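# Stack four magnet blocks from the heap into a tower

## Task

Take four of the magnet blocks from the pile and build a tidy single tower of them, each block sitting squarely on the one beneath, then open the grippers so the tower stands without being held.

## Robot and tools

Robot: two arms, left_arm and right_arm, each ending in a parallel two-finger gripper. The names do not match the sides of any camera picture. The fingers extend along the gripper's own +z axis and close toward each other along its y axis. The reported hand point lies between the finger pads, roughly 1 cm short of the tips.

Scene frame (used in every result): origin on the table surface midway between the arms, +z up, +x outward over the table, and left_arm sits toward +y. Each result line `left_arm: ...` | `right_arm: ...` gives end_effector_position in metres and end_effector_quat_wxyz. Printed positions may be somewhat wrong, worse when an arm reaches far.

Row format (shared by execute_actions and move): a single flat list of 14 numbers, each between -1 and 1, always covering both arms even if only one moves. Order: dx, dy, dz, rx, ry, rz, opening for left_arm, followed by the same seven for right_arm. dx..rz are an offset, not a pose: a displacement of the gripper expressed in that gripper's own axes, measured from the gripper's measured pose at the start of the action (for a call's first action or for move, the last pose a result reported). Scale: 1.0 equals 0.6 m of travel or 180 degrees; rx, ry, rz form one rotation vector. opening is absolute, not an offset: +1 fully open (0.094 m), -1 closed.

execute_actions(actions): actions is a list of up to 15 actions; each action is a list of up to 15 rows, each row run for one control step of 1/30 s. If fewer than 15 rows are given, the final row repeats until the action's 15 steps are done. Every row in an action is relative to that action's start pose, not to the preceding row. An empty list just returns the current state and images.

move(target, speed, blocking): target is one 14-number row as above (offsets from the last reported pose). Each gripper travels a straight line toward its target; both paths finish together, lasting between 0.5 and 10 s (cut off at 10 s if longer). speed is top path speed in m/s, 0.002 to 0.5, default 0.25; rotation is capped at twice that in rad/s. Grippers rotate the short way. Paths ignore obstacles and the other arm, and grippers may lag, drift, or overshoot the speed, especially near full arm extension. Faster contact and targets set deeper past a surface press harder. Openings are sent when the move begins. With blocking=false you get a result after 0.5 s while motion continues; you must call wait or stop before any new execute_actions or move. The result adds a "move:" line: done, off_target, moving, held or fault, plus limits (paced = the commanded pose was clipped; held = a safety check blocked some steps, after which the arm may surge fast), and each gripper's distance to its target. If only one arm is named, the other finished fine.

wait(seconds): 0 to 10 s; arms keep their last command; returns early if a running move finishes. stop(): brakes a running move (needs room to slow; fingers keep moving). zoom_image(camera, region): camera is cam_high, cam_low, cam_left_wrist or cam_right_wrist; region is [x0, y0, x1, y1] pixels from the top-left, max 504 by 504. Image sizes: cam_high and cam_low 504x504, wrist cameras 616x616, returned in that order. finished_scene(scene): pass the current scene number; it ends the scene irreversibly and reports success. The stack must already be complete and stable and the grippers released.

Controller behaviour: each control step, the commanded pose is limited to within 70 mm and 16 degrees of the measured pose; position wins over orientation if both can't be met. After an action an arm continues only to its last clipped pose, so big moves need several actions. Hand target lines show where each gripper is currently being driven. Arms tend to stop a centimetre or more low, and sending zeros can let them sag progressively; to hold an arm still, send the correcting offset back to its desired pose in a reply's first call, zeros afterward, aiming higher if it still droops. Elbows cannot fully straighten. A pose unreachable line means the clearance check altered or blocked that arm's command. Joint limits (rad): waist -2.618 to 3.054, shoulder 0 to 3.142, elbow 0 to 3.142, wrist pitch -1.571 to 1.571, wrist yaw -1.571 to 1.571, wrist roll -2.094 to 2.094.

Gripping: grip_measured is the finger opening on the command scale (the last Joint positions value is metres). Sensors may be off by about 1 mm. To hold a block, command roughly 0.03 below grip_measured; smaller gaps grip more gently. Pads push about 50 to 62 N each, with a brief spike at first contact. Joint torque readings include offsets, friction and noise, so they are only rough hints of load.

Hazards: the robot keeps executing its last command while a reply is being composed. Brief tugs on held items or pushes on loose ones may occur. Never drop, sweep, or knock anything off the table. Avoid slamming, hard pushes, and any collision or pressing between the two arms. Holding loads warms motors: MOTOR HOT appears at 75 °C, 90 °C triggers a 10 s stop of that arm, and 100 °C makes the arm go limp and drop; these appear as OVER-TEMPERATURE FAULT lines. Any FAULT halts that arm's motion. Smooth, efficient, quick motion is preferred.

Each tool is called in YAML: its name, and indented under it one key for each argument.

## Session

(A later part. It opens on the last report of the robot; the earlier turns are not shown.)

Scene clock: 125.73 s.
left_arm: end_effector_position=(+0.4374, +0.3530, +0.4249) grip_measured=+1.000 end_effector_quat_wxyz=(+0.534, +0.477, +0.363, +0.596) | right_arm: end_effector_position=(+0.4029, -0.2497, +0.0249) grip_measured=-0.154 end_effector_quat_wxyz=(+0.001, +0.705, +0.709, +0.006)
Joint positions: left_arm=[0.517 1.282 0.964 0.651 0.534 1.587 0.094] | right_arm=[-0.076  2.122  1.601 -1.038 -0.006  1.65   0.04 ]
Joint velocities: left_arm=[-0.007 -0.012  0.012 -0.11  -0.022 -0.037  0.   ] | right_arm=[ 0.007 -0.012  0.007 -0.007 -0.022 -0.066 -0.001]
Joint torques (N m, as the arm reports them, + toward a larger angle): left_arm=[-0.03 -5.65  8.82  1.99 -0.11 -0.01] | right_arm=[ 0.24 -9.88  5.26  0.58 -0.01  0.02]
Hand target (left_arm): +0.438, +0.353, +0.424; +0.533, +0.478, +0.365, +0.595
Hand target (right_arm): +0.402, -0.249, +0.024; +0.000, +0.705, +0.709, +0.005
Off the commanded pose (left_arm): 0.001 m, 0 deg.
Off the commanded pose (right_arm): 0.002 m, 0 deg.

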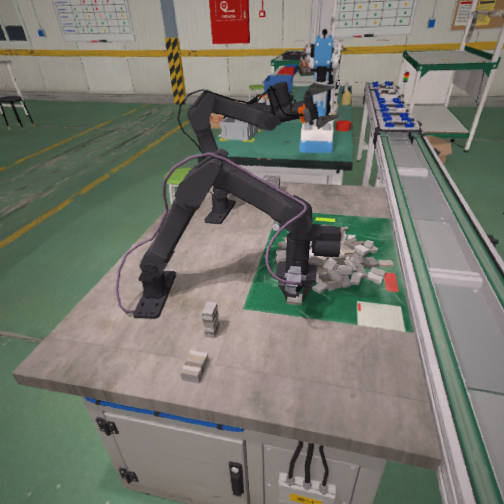

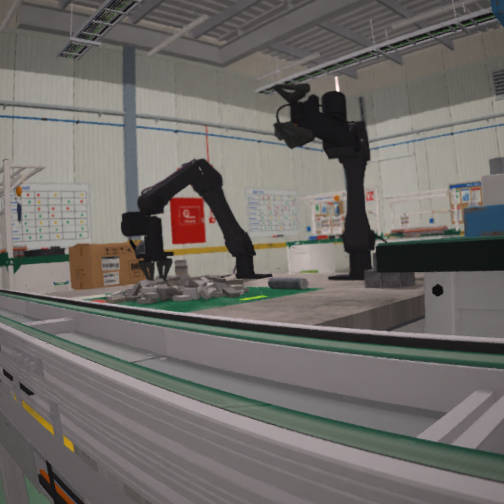

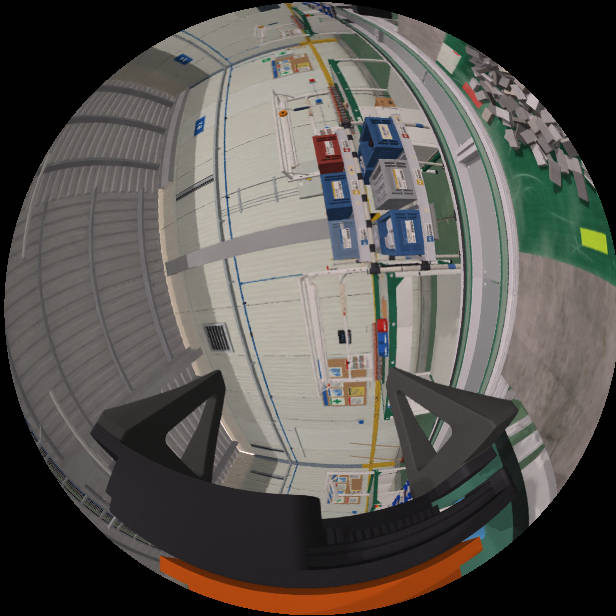

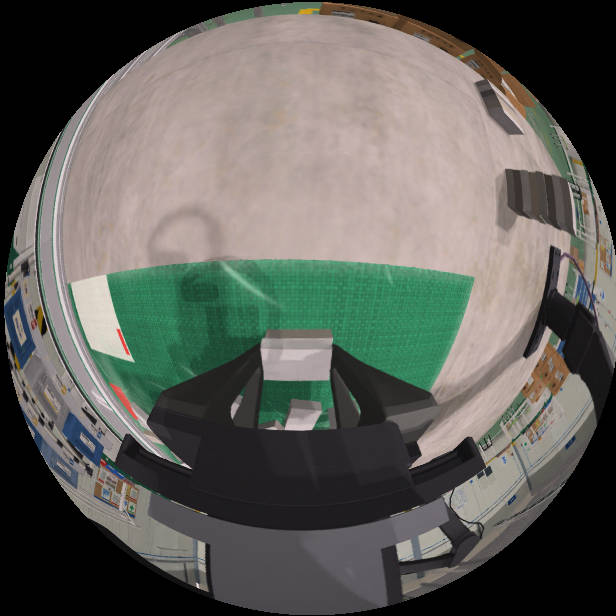

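execute_actions:
  actions:
    - [[0,0,0,0,0,0,1,0,-0.008,-0.001,0.007,0,0,-0.185]]

zoom_image:
  camera: "cam_right_wrist"
  region: [240,280,360,400]

Scene clock: 127.40 s.
left_arm: end_effector_position=(+0.4371, +0.3528, +0.4258) grip_measured=+1.000 end_effector_quat_wxyz=(+0.534, +0.477, +0.362, +0.598) | right_arm: end_effector_position=(+0.4028, -0.2497, +0.0249) grip_measured=-0.154 end_effector_quat_wxyz=(+0.001, +0.705, +0.709, +0.006)
Joint positions: left_arm=[0.517 1.282 0.964 0.655 0.534 1.587 0.094] | right_arm=[-0.076  2.122  1.601 -1.039 -0.006  1.65   0.04 ]
Joint velocities: left_arm=[ 0.007  0.007 -0.007  0.066 -0.037 -0.022  0.   ] | right_arm=[ 0.017  0.007 -0.012 -0.007 -0.022  0.051  0.001]
Joint torques (N m, as the arm reports them, + toward a larger angle): left_arm=[-0.01 -5.63  8.81  2.01 -0.11  0.  ] | right_arm=[ 0.02 -9.8   5.72  0.31 -0.06  0.03]
Hand target (left_arm): +0.437, +0.353, +0.425; +0.534, +0.477, +0.363, +0.596
Hand target (right_arm): +0.398, -0.250, +0.025; -0.006, +0.705, +0.709, -0.002
Off the commanded pose (left_arm): 0.001 m, 0 deg.
Off the commanded pose (right_arm): 0.005 m, 1 deg.

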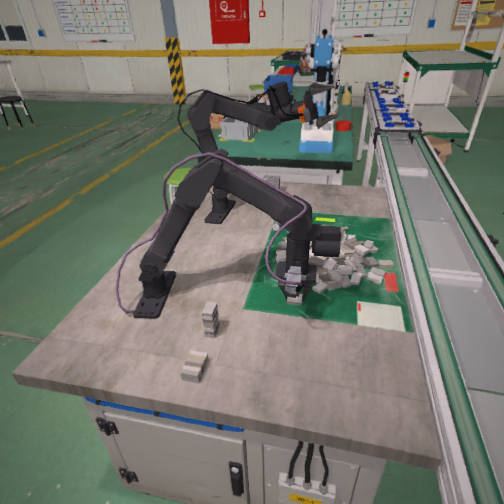

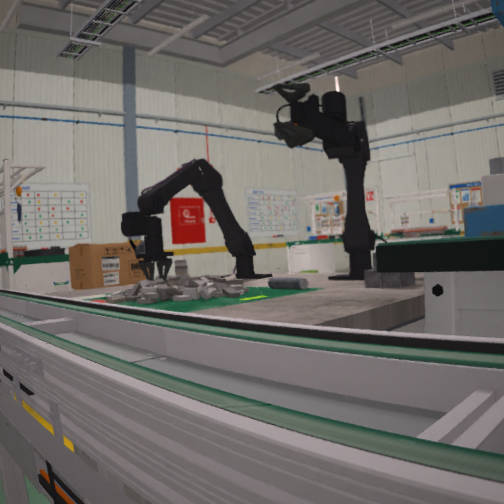

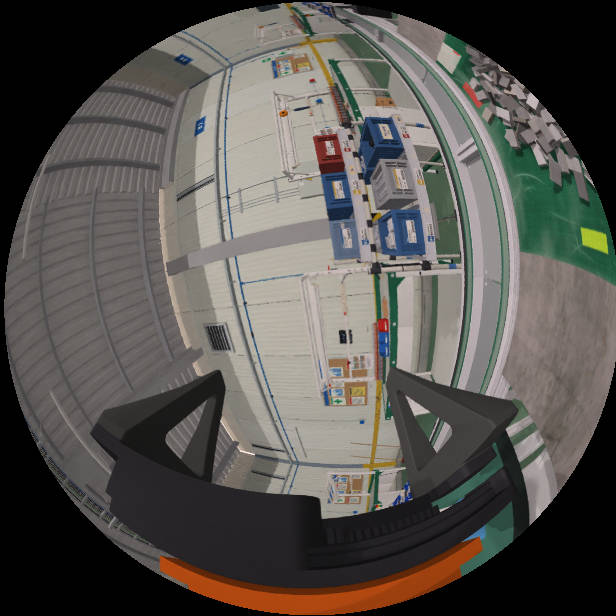

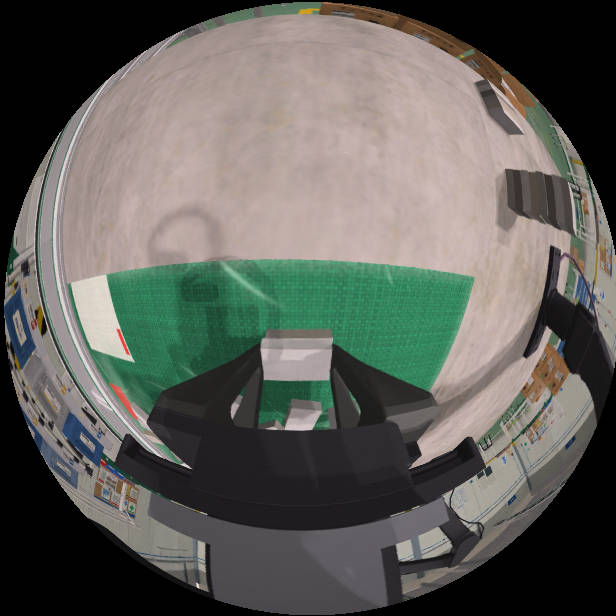

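Region (240, 280, 360, 400) of cam_right_wrist's 616x616 image, scaled by 4.200, with more detail than that image has.

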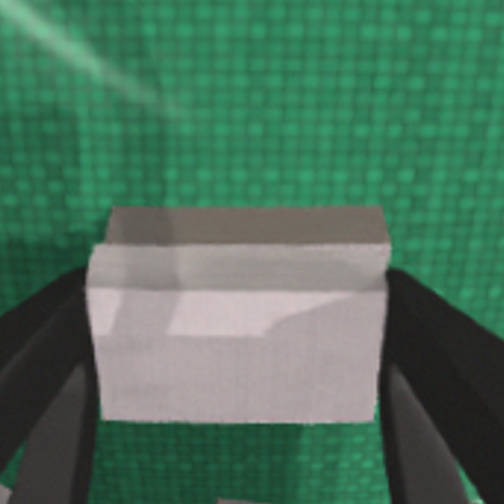

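execute_actions:
  actions:
    - [[0,0,0,0,0,0,1,0,0,0,0,0,0,-0.16],[0,0,0,0,0,0,1,0,0,0,0,0,0,-0.15],[0,0,0,0,0,0,1,0,0,0,0,0,0,-0.14],[0,0,0,0,0,0,1,0,0,0,0,0,0,-0.12],[0,0,0,0,0,0,1,0,0,0,0,0,0,-0.08],[0,0,0,0,0,0,1,0,0,0,0,0,0,-0.04],[0,0,0,0,0,0,1,0,0,0,0,0,0,0],[0,0,0,0,0,0,1,0,0,0,0,0,0,0.02],[0,0,0,0,0,0,1,0,0,-0.02,0,0,0,0.02],[0,0,0,0,0,0,1,0,0,-0.035,0,0,0,0.02],[0,0,0,0,0,0,1,0,0,-0.05,0,0,0,0.02]]

move:
  target: [0,0,0,0,0,0,1,0.05,0.05,-0.08,0.003,0,0,0.02]
  speed: 0.15

zoom_image:
  camera: "cam_high"
  region: [250,210,410,330]

Scene clock: 130.63 s.
left_arm: end_effector_position=(+0.4369, +0.3527, +0.4267) grip_measured=+1.000 end_effector_quat_wxyz=(+0.534, +0.476, +0.360, +0.599) | right_arm: end_effector_position=(+0.4017, -0.2498, +0.0384) grip_measured=+0.018 end_effector_quat_wxyz=(-0.002, +0.705, +0.709, +0.003)
Joint positions: left_arm=[0.517 1.282 0.964 0.659 0.534 1.587 0.094] | right_arm=[-0.076  2.112  1.64  -1.097 -0.006  1.65   0.048]
Joint velocities: left_arm=[ 0.007 -0.007  0.002 -0.037 -0.051  0.022  0.   ] | right_arm=[ 0.017 -0.11   0.159 -0.125  0.007 -0.007 -0.   ]
Joint torques (N m, as the arm reports them, + toward a larger angle): left_arm=[-0.02 -5.64  8.81  2.   -0.11  0.  ] | right_arm=[ -0.07 -10.85   7.23   0.34  -0.05   0.01]
Hand target (left_arm): +0.437, +0.353, +0.426; +0.534, +0.477, +0.362, +0.598
Hand target (right_arm): +0.403, -0.250, +0.055; +0.002, +0.705, +0.709, +0.006
Off the commanded pose (left_arm): 0.001 m, 0 deg.
Off the commanded pose (right_arm): 0.017 m, 0 deg.

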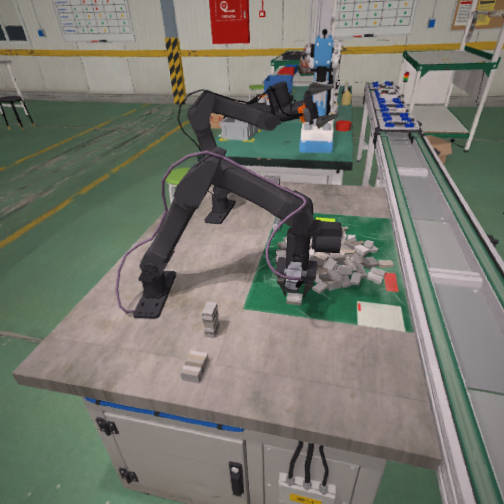

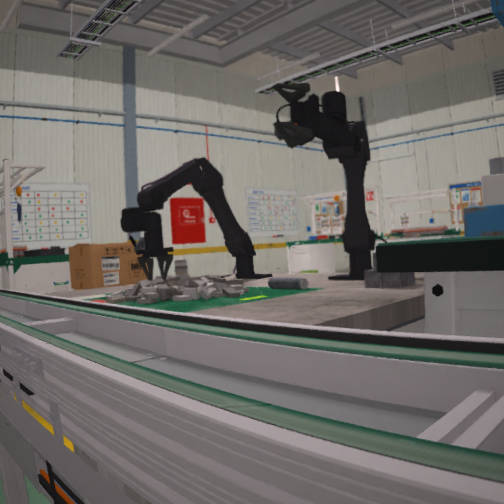

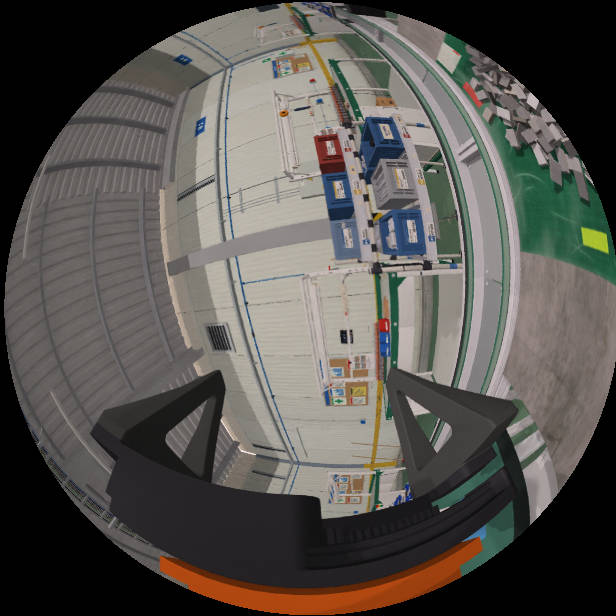

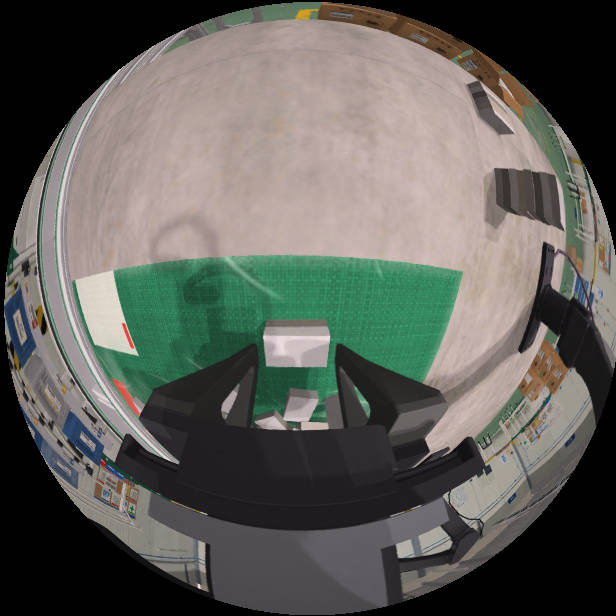

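Scene clock: 131.77 s.
left_arm: end_effector_position=(+0.4366, +0.3525, +0.4275) grip_measured=+1.000 end_effector_quat_wxyz=(+0.534, +0.475, +0.359, +0.600) | right_arm: end_effector_position=(+0.4302, -0.2222, +0.0841) grip_measured=+0.018 end_effector_quat_wxyz=(-0.003, +0.703, +0.711, +0.001)
Joint positions: left_arm=[0.517 1.282 0.964 0.663 0.534 1.587 0.094] | right_arm=[-0.018  2.233  2.015 -1.356 -0.006  1.702  0.048]
Joint velocities: left_arm=[ 0.007  0.027 -0.012  0.007 -0.022 -0.022  0.   ] | right_arm=[ 0.027 -0.007 -0.002  0.051  0.007 -0.081 -0.001]
Joint torques (N m, as the arm reports them, + toward a larger angle): left_arm=[-0.01 -5.64  8.81  2.   -0.11  0.  ] | right_arm=[ 0.31 -9.9   7.74  0.4  -0.04  0.09]
Hand target (left_arm): +0.437, +0.353, +0.427; +0.534, +0.476, +0.360, +0.599
Hand target (right_arm): +0.432, -0.220, +0.086; -0.005, +0.705, +0.709, -0.000
Off the commanded pose (left_arm): 0.001 m, 0 deg.
Off the commanded pose (right_arm): 0.004 m, 0 deg.
move: done

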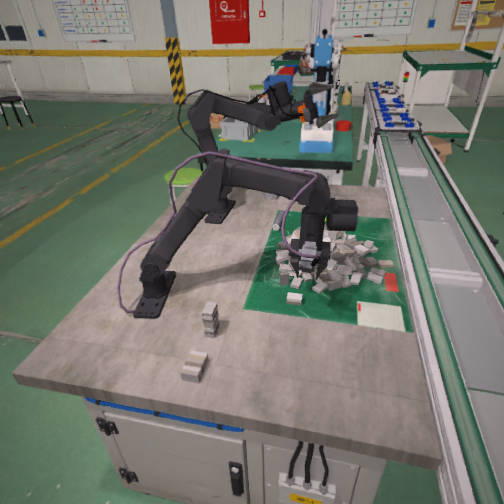

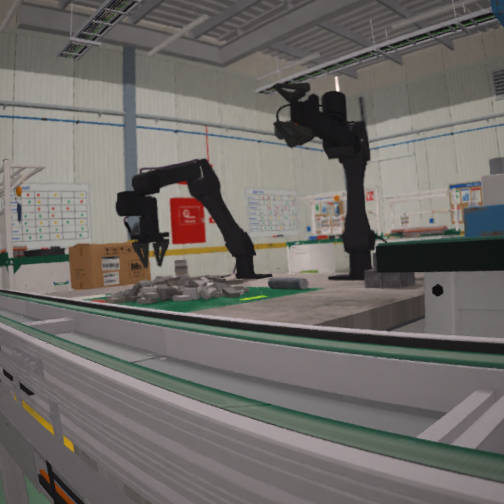

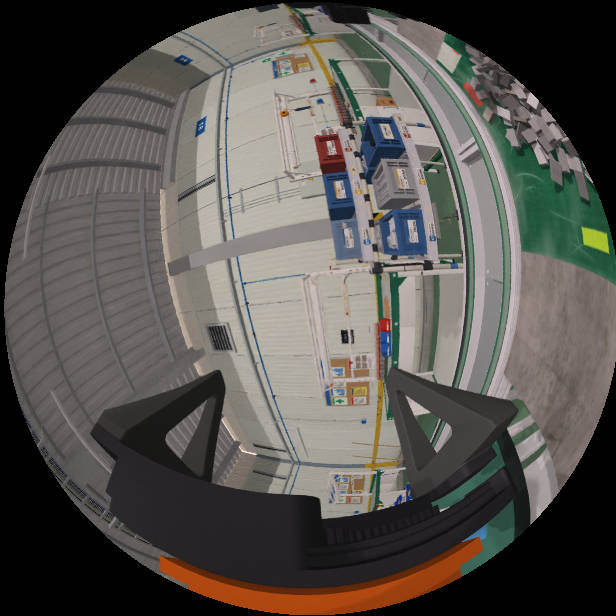

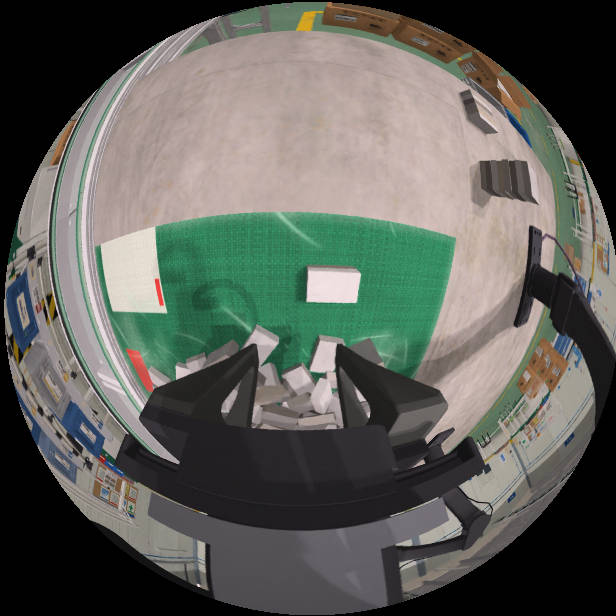

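Region (250, 210, 410, 330) of cam_high's 504x504 image, scaled by 3.150, with more detail than that image has; it fills the top 378 rows of this view, and the rest is white.

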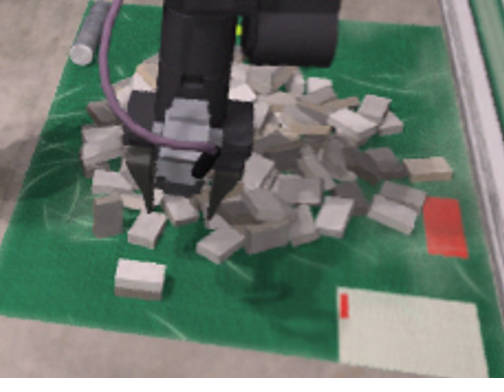

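Move further +Y to look.

move:
  target: [0,0,0,0,0,0,1,0.12,0,0,0,0,0,0.02]
  speed: 0.15

zoom_image:
  camera: "cam_right_wrist"
  region: [200,200,400,400]

Scene clock: 133.43 s.
left_arm: end_effector_position=(+0.4363, +0.3524, +0.4284) grip_measured=+1.000 end_effector_quat_wxyz=(+0.534, +0.475, +0.357, +0.601) | right_arm: end_effector_position=(+0.4282, -0.1492, +0.0839) grip_measured=+0.018 end_effector_quat_wxyz=(-0.001, +0.698, +0.716, +0.005)
Joint positions: left_arm=[0.517 1.282 0.964 0.667 0.534 1.587 0.094] | right_arm=[ 0.145  2.292  2.113 -1.383 -0.006  1.849  0.048]
Joint velocities: left_arm=[-0.022  0.012 -0.002  0.022 -0.022 -0.022  0.   ] | right_arm=[-0.007 -0.022 -0.007 -0.022  0.007 -0.037 -0.002]
Joint torques (N m, as the arm reports them, + toward a larger angle): left_arm=[-0.02 -5.64  8.81  1.99 -0.11  0.  ] | right_arm=[ -0.14 -10.09   7.68   0.36  -0.02   0.1 ]
Hand target (left_arm): +0.437, +0.353, +0.428; +0.534, +0.475, +0.359, +0.600
Hand target (right_arm): +0.429, -0.150, +0.085; -0.003, +0.703, +0.711, +0.002
Off the commanded pose (left_arm): 0.001 m, 0 deg.
Off the commanded pose (right_arm): 0.002 m, 1 deg.
move: done

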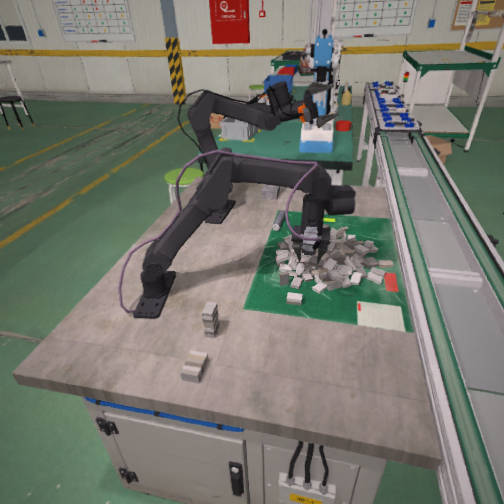

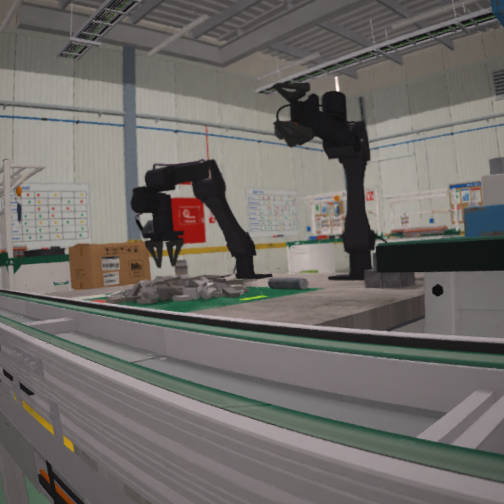

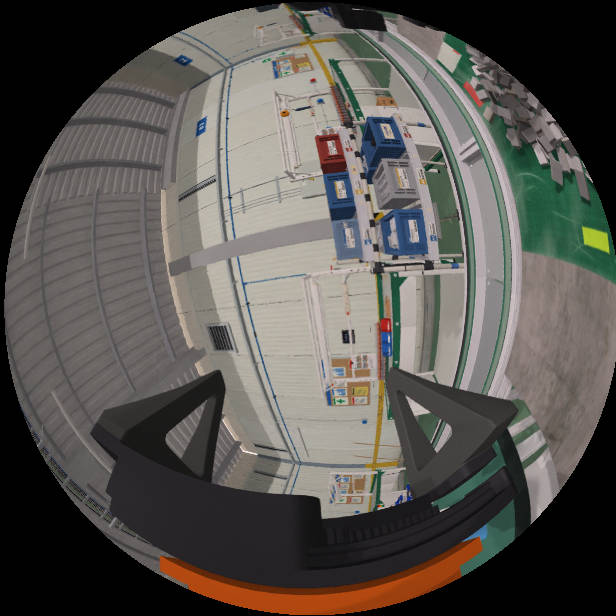

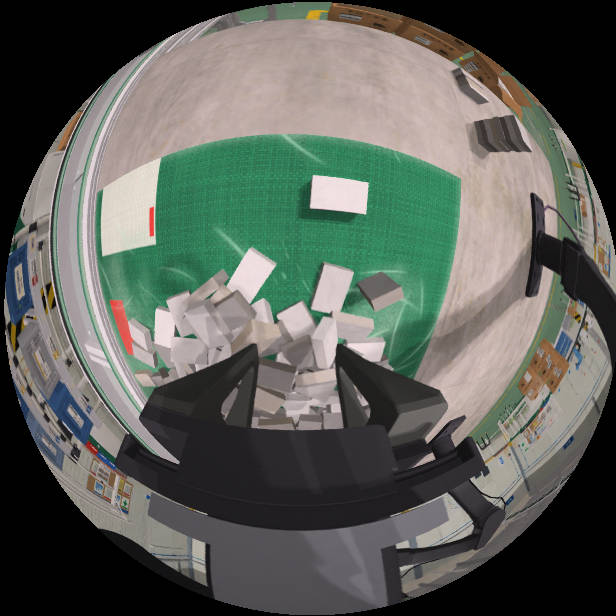

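Region (200, 200, 400, 400) of cam_right_wrist's 616x616 image, scaled by 2.520, with more detail than that image has.

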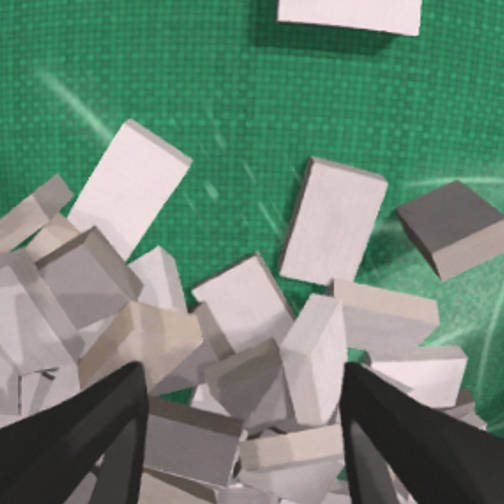

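move:
  target: [0,0,0,0,0,0,1,-0.0395,-0.039,0.072,0.002,-0.002,0.092,-0.25]
  speed: 0.12

zoom_image:
  camera: "cam_right_wrist"
  region: [220,260,380,420]

Scene clock: 138.77 s.
left_arm: end_effector_position=(+0.4360, +0.3523, +0.4293) grip_measured=+1.000 end_effector_quat_wxyz=(+0.535, +0.474, +0.355, +0.602) | right_arm: end_effector_position=(+0.4088, -0.1678, +0.0389) grip_measured=-0.248 end_effector_quat_wxyz=(-0.003, +0.787, +0.617, +0.002)
Joint positions: left_arm=[0.517 1.282 0.964 0.672 0.534 1.587 0.094] | right_arm=[ 0.117  2.201  1.783 -1.152 -0.006  2.088  0.035]
Joint velocities: left_arm=[ 0.002  0.002 -0.022  0.11   0.007 -0.007  0.   ] | right_arm=[-0.007 -0.012 -0.012 -0.037  0.007 -0.022 -0.   ]
Joint torques (N m, as the arm reports them, + toward a larger angle): left_arm=[-0.02 -5.64  8.8   1.99 -0.11  0.  ] | right_arm=[ -0.9  -11.8    3.86   0.6   -0.02   0.1 ]
Hand target (left_arm): +0.436, +0.352, +0.428; +0.534, +0.475, +0.357, +0.601
Hand target (right_arm): +0.405, -0.173, +0.040; -0.002, +0.793, +0.609, +0.001
Off the commanded pose (left_arm): 0.001 m, 0 deg.
Off the commanded pose (right_arm): 0.006 m, 1 deg.
joint sent to its limit (right arm) — the command would take joint 6 (wrist roll) past its upper limit, so that joint was sent only as far as its limit.
move: done

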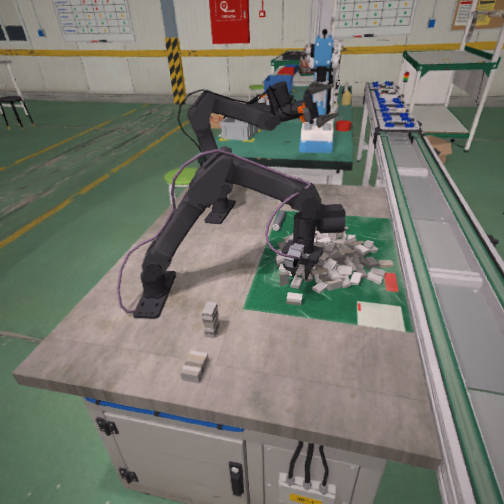

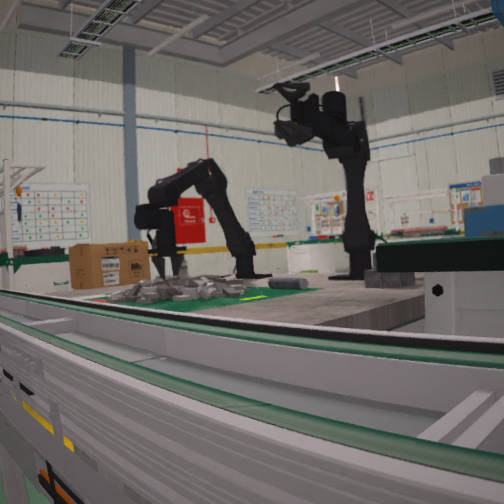

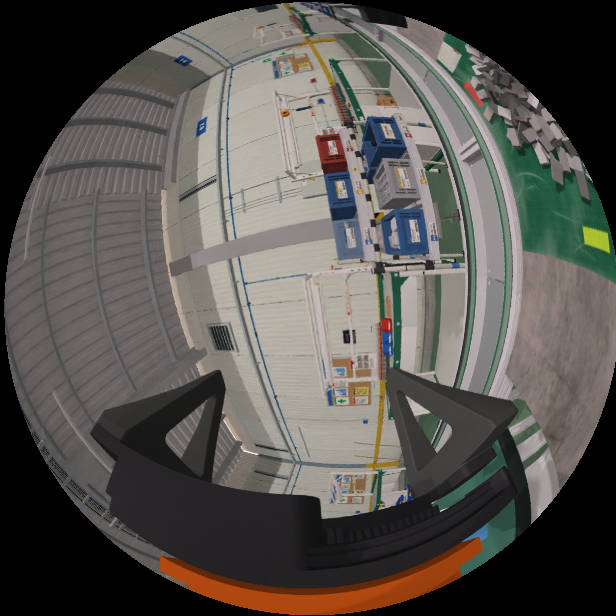

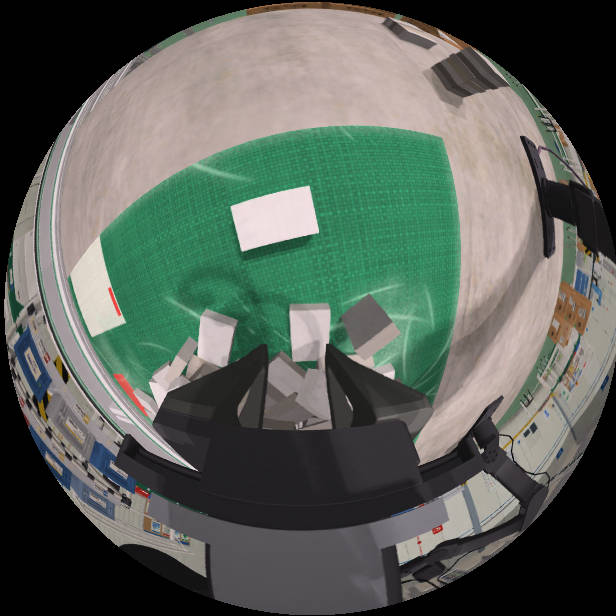

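Region (220, 260, 380, 420) of cam_right_wrist's 616x616 image, scaled by 3.150, with more detail than that image has.

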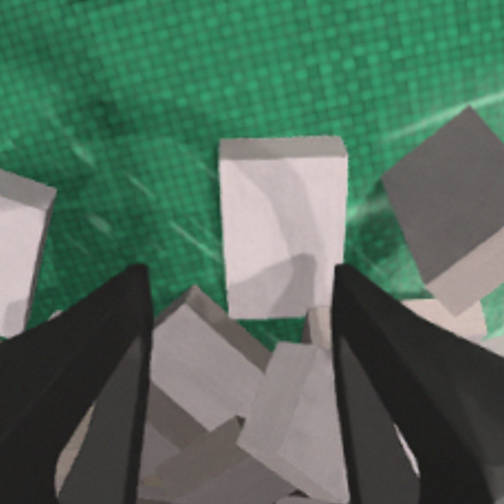

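execute_actions:
  actions:
    - [[0,0,0,0,0,0,1,-0.014,-0.018,0,0,0,0,-0.25],[0,0,0,0,0,0,1,-0.014,-0.018,0,0,0,0,-0.25],[0,0,0,0,0,0,1,-0.014,-0.018,0,0,0,0,-0.25],[0,0,0,0,0,0,1,-0.014,-0.018,0,0,0,0,-0.25],[0,0,0,0,0,0,1,-0.010,-0.013,0,0,0,0,-0.25]]

zoom_image:
  camera: "cam_right_wrist"
  region: [220,260,380,420]

Scene clock: 140.83 s.
left_arm: end_effector_position=(+0.4357, +0.3521, +0.4302) grip_measured=+1.000 end_effector_quat_wxyz=(+0.535, +0.474, +0.354, +0.604) | right_arm: end_effector_position=(+0.4003, -0.1703, +0.0371) grip_measured=-0.248 end_effector_quat_wxyz=(-0.003, +0.787, +0.617, -0.000)
Joint positions: left_arm=[0.517 1.282 0.964 0.676 0.534 1.587 0.094] | right_arm=[ 0.117  2.17   1.727 -1.13  -0.006  2.089  0.035]
Joint velocities: left_arm=[ 0.012 -0.017  0.012 -0.037  0.022 -0.022  0.   ] | right_arm=[-0.002  0.002 -0.002 -0.007 -0.081  0.066 -0.002]
Joint torques (N m, as the arm reports them, + toward a larger angle): left_arm=[-0.01 -5.63  8.8   1.98 -0.11  0.  ] | right_arm=[ -0.26 -11.06   5.03   0.6   -0.03   0.  ]
Hand target (left_arm): +0.436, +0.352, +0.429; +0.535, +0.474, +0.355, +0.603
Hand target (right_arm): +0.400, -0.172, +0.039; -0.003, +0.787, +0.617, +0.002
Off the commanded pose (left_arm): 0.001 m, 0 deg.
Off the commanded pose (right_arm): 0.002 m, 0 deg.

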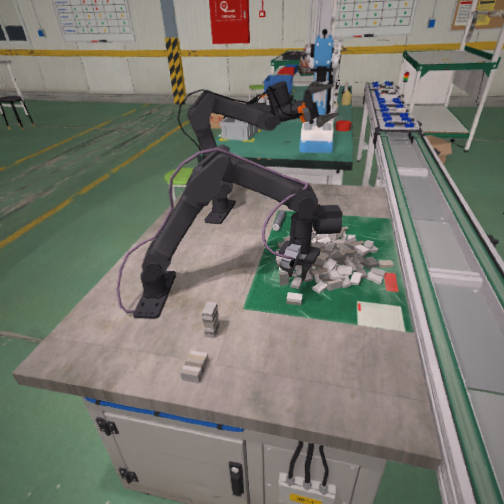

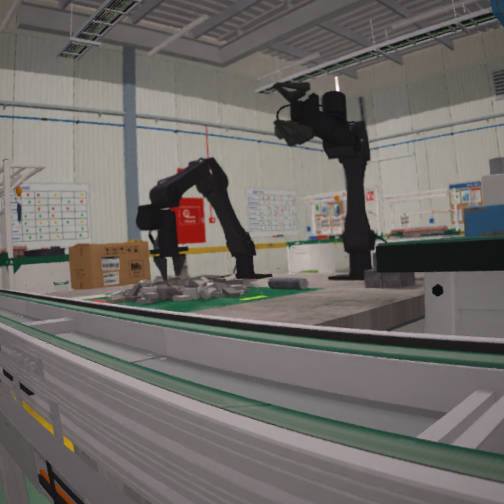

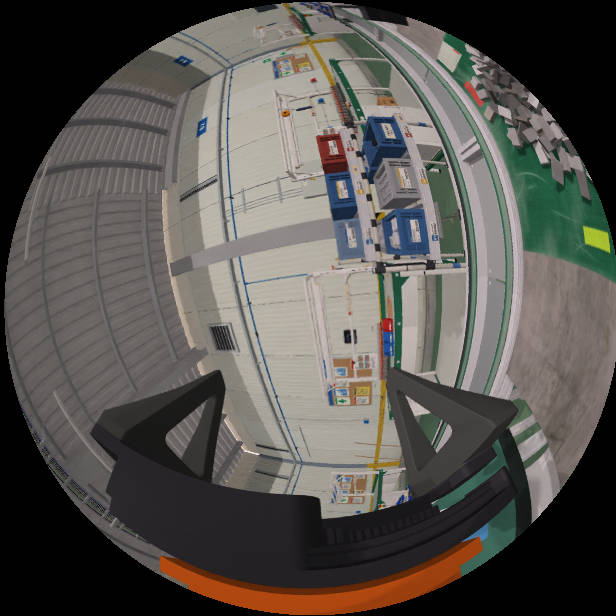

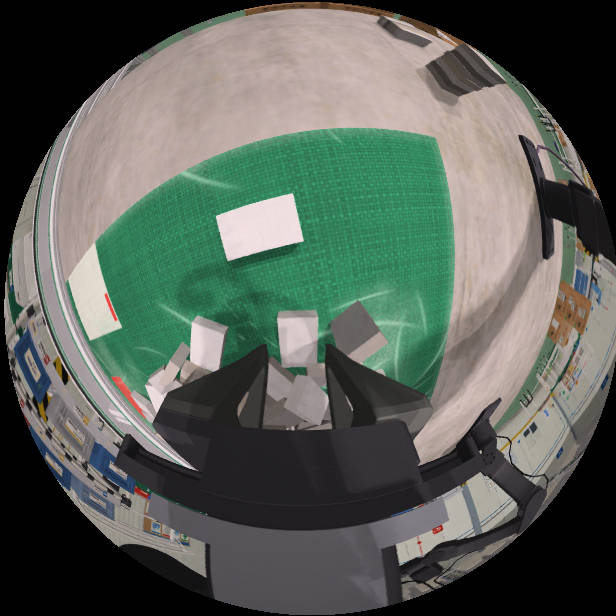

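Region (220, 260, 380, 420) of cam_right_wrist's 616x616 image, scaled by 3.150, with more detail than that image has.

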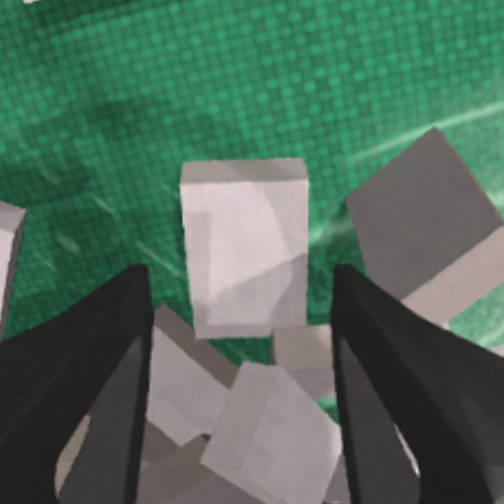

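execute_actions:
  actions:
    - [[0,0,0,0,0,0,1,-0.006,0,0.03,0,0,0,-0.33],[0,0,0,0,0,0,1,-0.006,0,0.05,0,0,0,-0.33],[0,0,0,0,0,0,1,-0.006,0,0.05,0,0,0,-0.33],[0,0,0,0,0,0,1,-0.006,0,0.05,0,0,0,-0.33],[0,0,0,0,0,0,1,-0.004,0,0.035,0,0,0,-0.33]]

zoom_image:
  camera: "cam_right_wrist"
  region: [220,260,380,420]

Scene clock: 142.87 s.
left_arm: end_effector_position=(+0.4355, +0.3520, +0.4310) grip_measured=+1.000 end_effector_quat_wxyz=(+0.535, +0.473, +0.352, +0.605) | right_arm: end_effector_position=(+0.4011, -0.1700, +0.0192) grip_measured=-0.328 end_effector_quat_wxyz=(-0.002, +0.787, +0.617, +0.003)
Joint positions: left_arm=[0.517 1.282 0.964 0.68  0.534 1.587 0.094] | right_arm=[ 0.117  2.183  1.675 -1.057 -0.006  2.089  0.032]
Joint velocities: left_arm=[ 0.002  0.002  0.002 -0.066 -0.007 -0.037  0.   ] | right_arm=[-0.007  0.012 -0.007 -0.037 -0.007 -0.051  0.001]
Joint torques (N m, as the arm reports them, + toward a larger angle): left_arm=[-0.02 -5.62  8.79  1.98 -0.12  0.  ] | right_arm=[ -0.5  -10.18   4.84   0.64  -0.02  -0.02]
Hand target (left_arm): +0.436, +0.352, +0.430; +0.535, +0.474, +0.354, +0.604
Hand target (right_arm): +0.399, -0.172, +0.016; -0.003, +0.787, +0.617, -0.000
Off the commanded pose (left_arm): 0.001 m, 0 deg.
Off the commanded pose (right_arm): 0.004 m, 0 deg.

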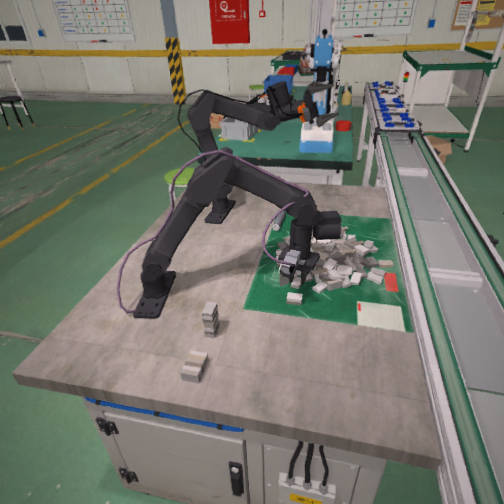

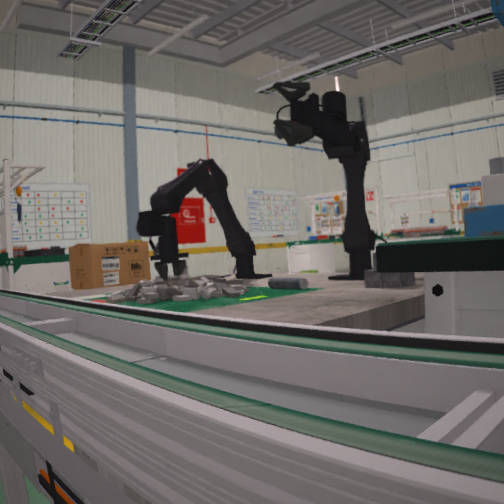

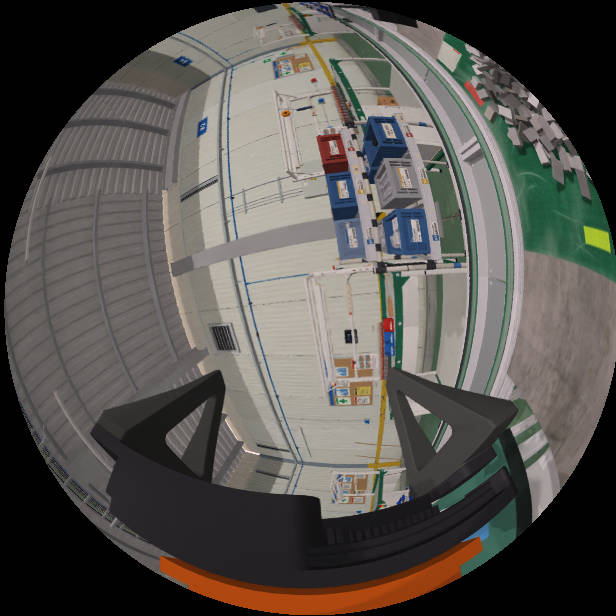

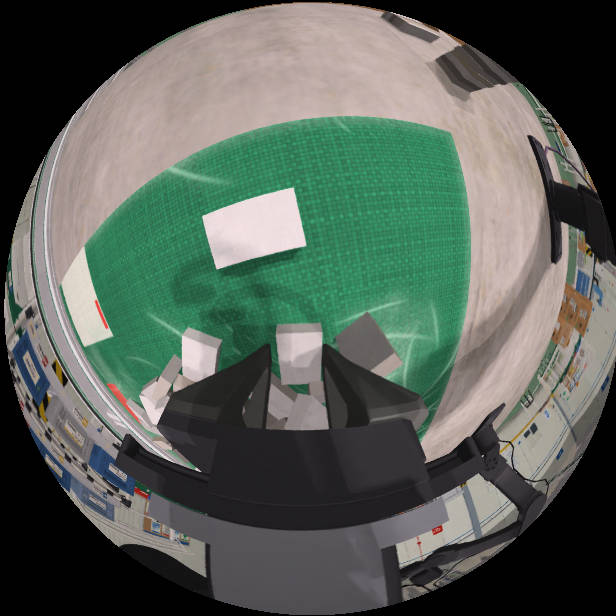

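Region (220, 260, 380, 420) of cam_right_wrist's 616x616 image, scaled by 3.150, with more detail than that image has.

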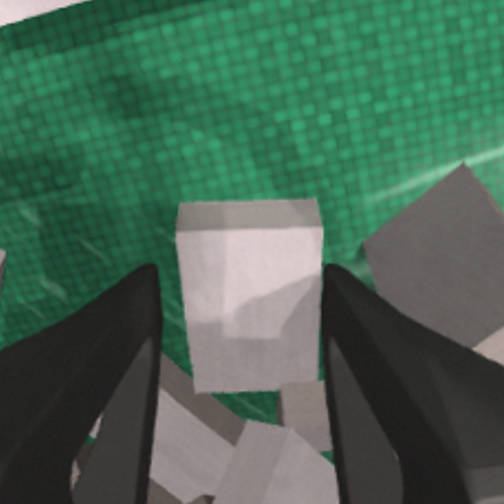

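execute_actions:
  actions:
    - [[0,0,0,0,0,0,1,-0.006,-0.017,0.02,0.010,-0.004,0,-0.33],[0,0,0,0,0,0,1,-0.006,-0.017,0.02,0.010,-0.004,0,-0.33],[0,0,0,0,0,0,1,-0.006,-0.017,0.02,0.010,-0.004,0,-0.33],[0,0,0,0,0,0,1,-0.002,-0.004,0.006,0.003,-0.001,0,-0.33]]
    - [[0,0,0,0,0,0,1,0,0,0,0,0,0,-0.38],[0,0,0,0,0,0,1,0,0,0,0,0,0,-0.42],[0,0,0,0,0,0,1,0,0,0,0,0,0,-0.45],[0,0,0,0,0,0,1,0,0,0,0,0,0,-0.47],[0,0,0,0,0,0,1,0,0,0,0,0,0,-0.48],[0,0,0,0,0,0,1,0,0,0,0,0,0,-0.49],[0,0,0,0,0,0,1,0,0,0,0,0,0,-0.50],[0,0,0,0,0,0,1,0,0,0,0,0,0,-0.515]]

zoom_image:
  camera: "cam_right_wrist"
  region: [220,260,380,420]

Scene clock: 145.93 s.
left_arm: end_effector_position=(+0.4349, +0.3517, +0.4326) grip_measured=+1.000 end_effector_quat_wxyz=(+0.535, +0.472, +0.349, +0.607) | right_arm: end_effector_position=(+0.3995, -0.1705, +0.0165) grip_measured=-0.477 end_effector_quat_wxyz=(-0.003, +0.787, +0.617, +0.002)
Joint positions: left_arm=[0.517 1.282 0.964 0.687 0.534 1.587 0.094] | right_arm=[ 0.117  2.183  1.663 -1.05  -0.006  2.089  0.025]
Joint velocities: left_arm=[-0.012  0.002 -0.012 -0.095 -0.051  0.037  0.   ] | right_arm=[ 0.002 -0.007 -0.002  0.037  0.007 -0.051 -0.   ]
Joint torques (N m, as the arm reports them, + toward a larger angle): left_arm=[-0.02 -5.62  8.79  1.96 -0.12  0.  ] | right_arm=[ -0.1  -10.4    5.57   0.6   -0.04   0.03]
Hand target (left_arm): +0.435, +0.352, +0.432; +0.535, +0.473, +0.351, +0.606
Hand target (right_arm): +0.399, -0.170, +0.017; -0.003, +0.787, +0.617, +0.002
Off the commanded pose (left_arm): 0.001 m, 0 deg.
Off the commanded pose (right_arm): 0.000 m, 0 deg.

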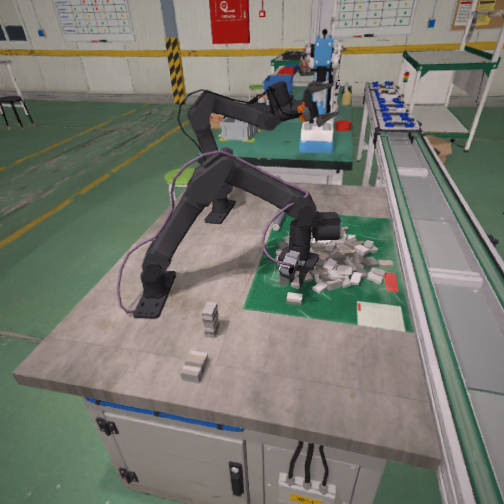

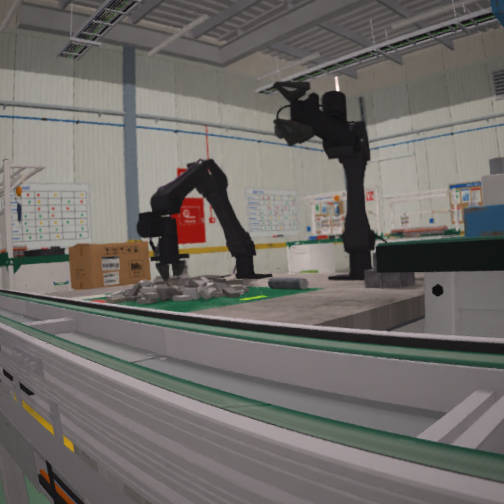

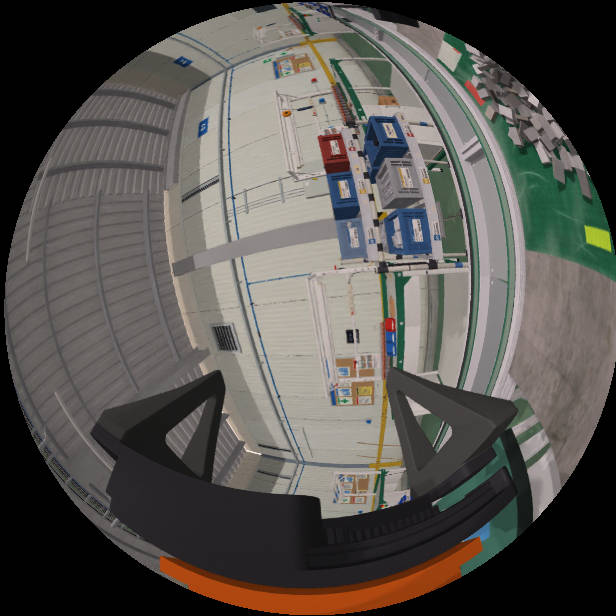

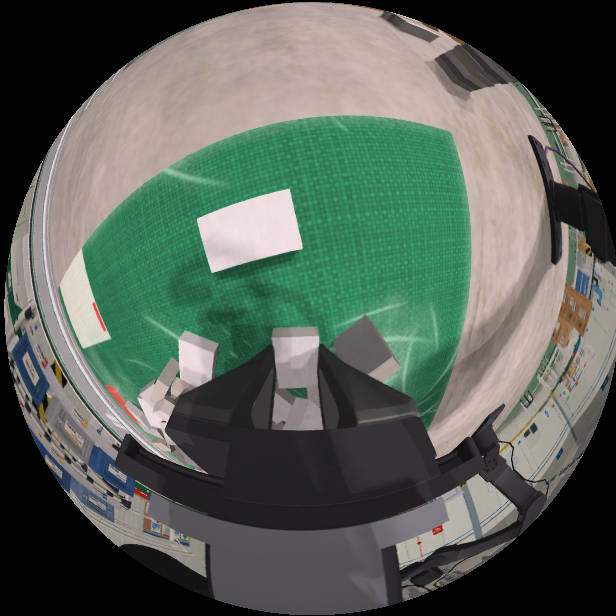

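Region (220, 260, 380, 420) of cam_right_wrist's 616x616 image, scaled by 3.150, with more detail than that image has.

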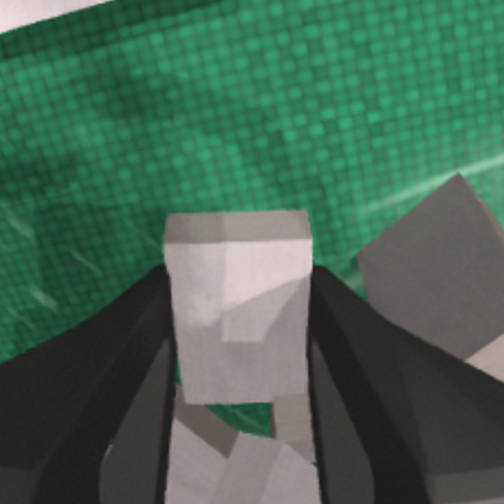

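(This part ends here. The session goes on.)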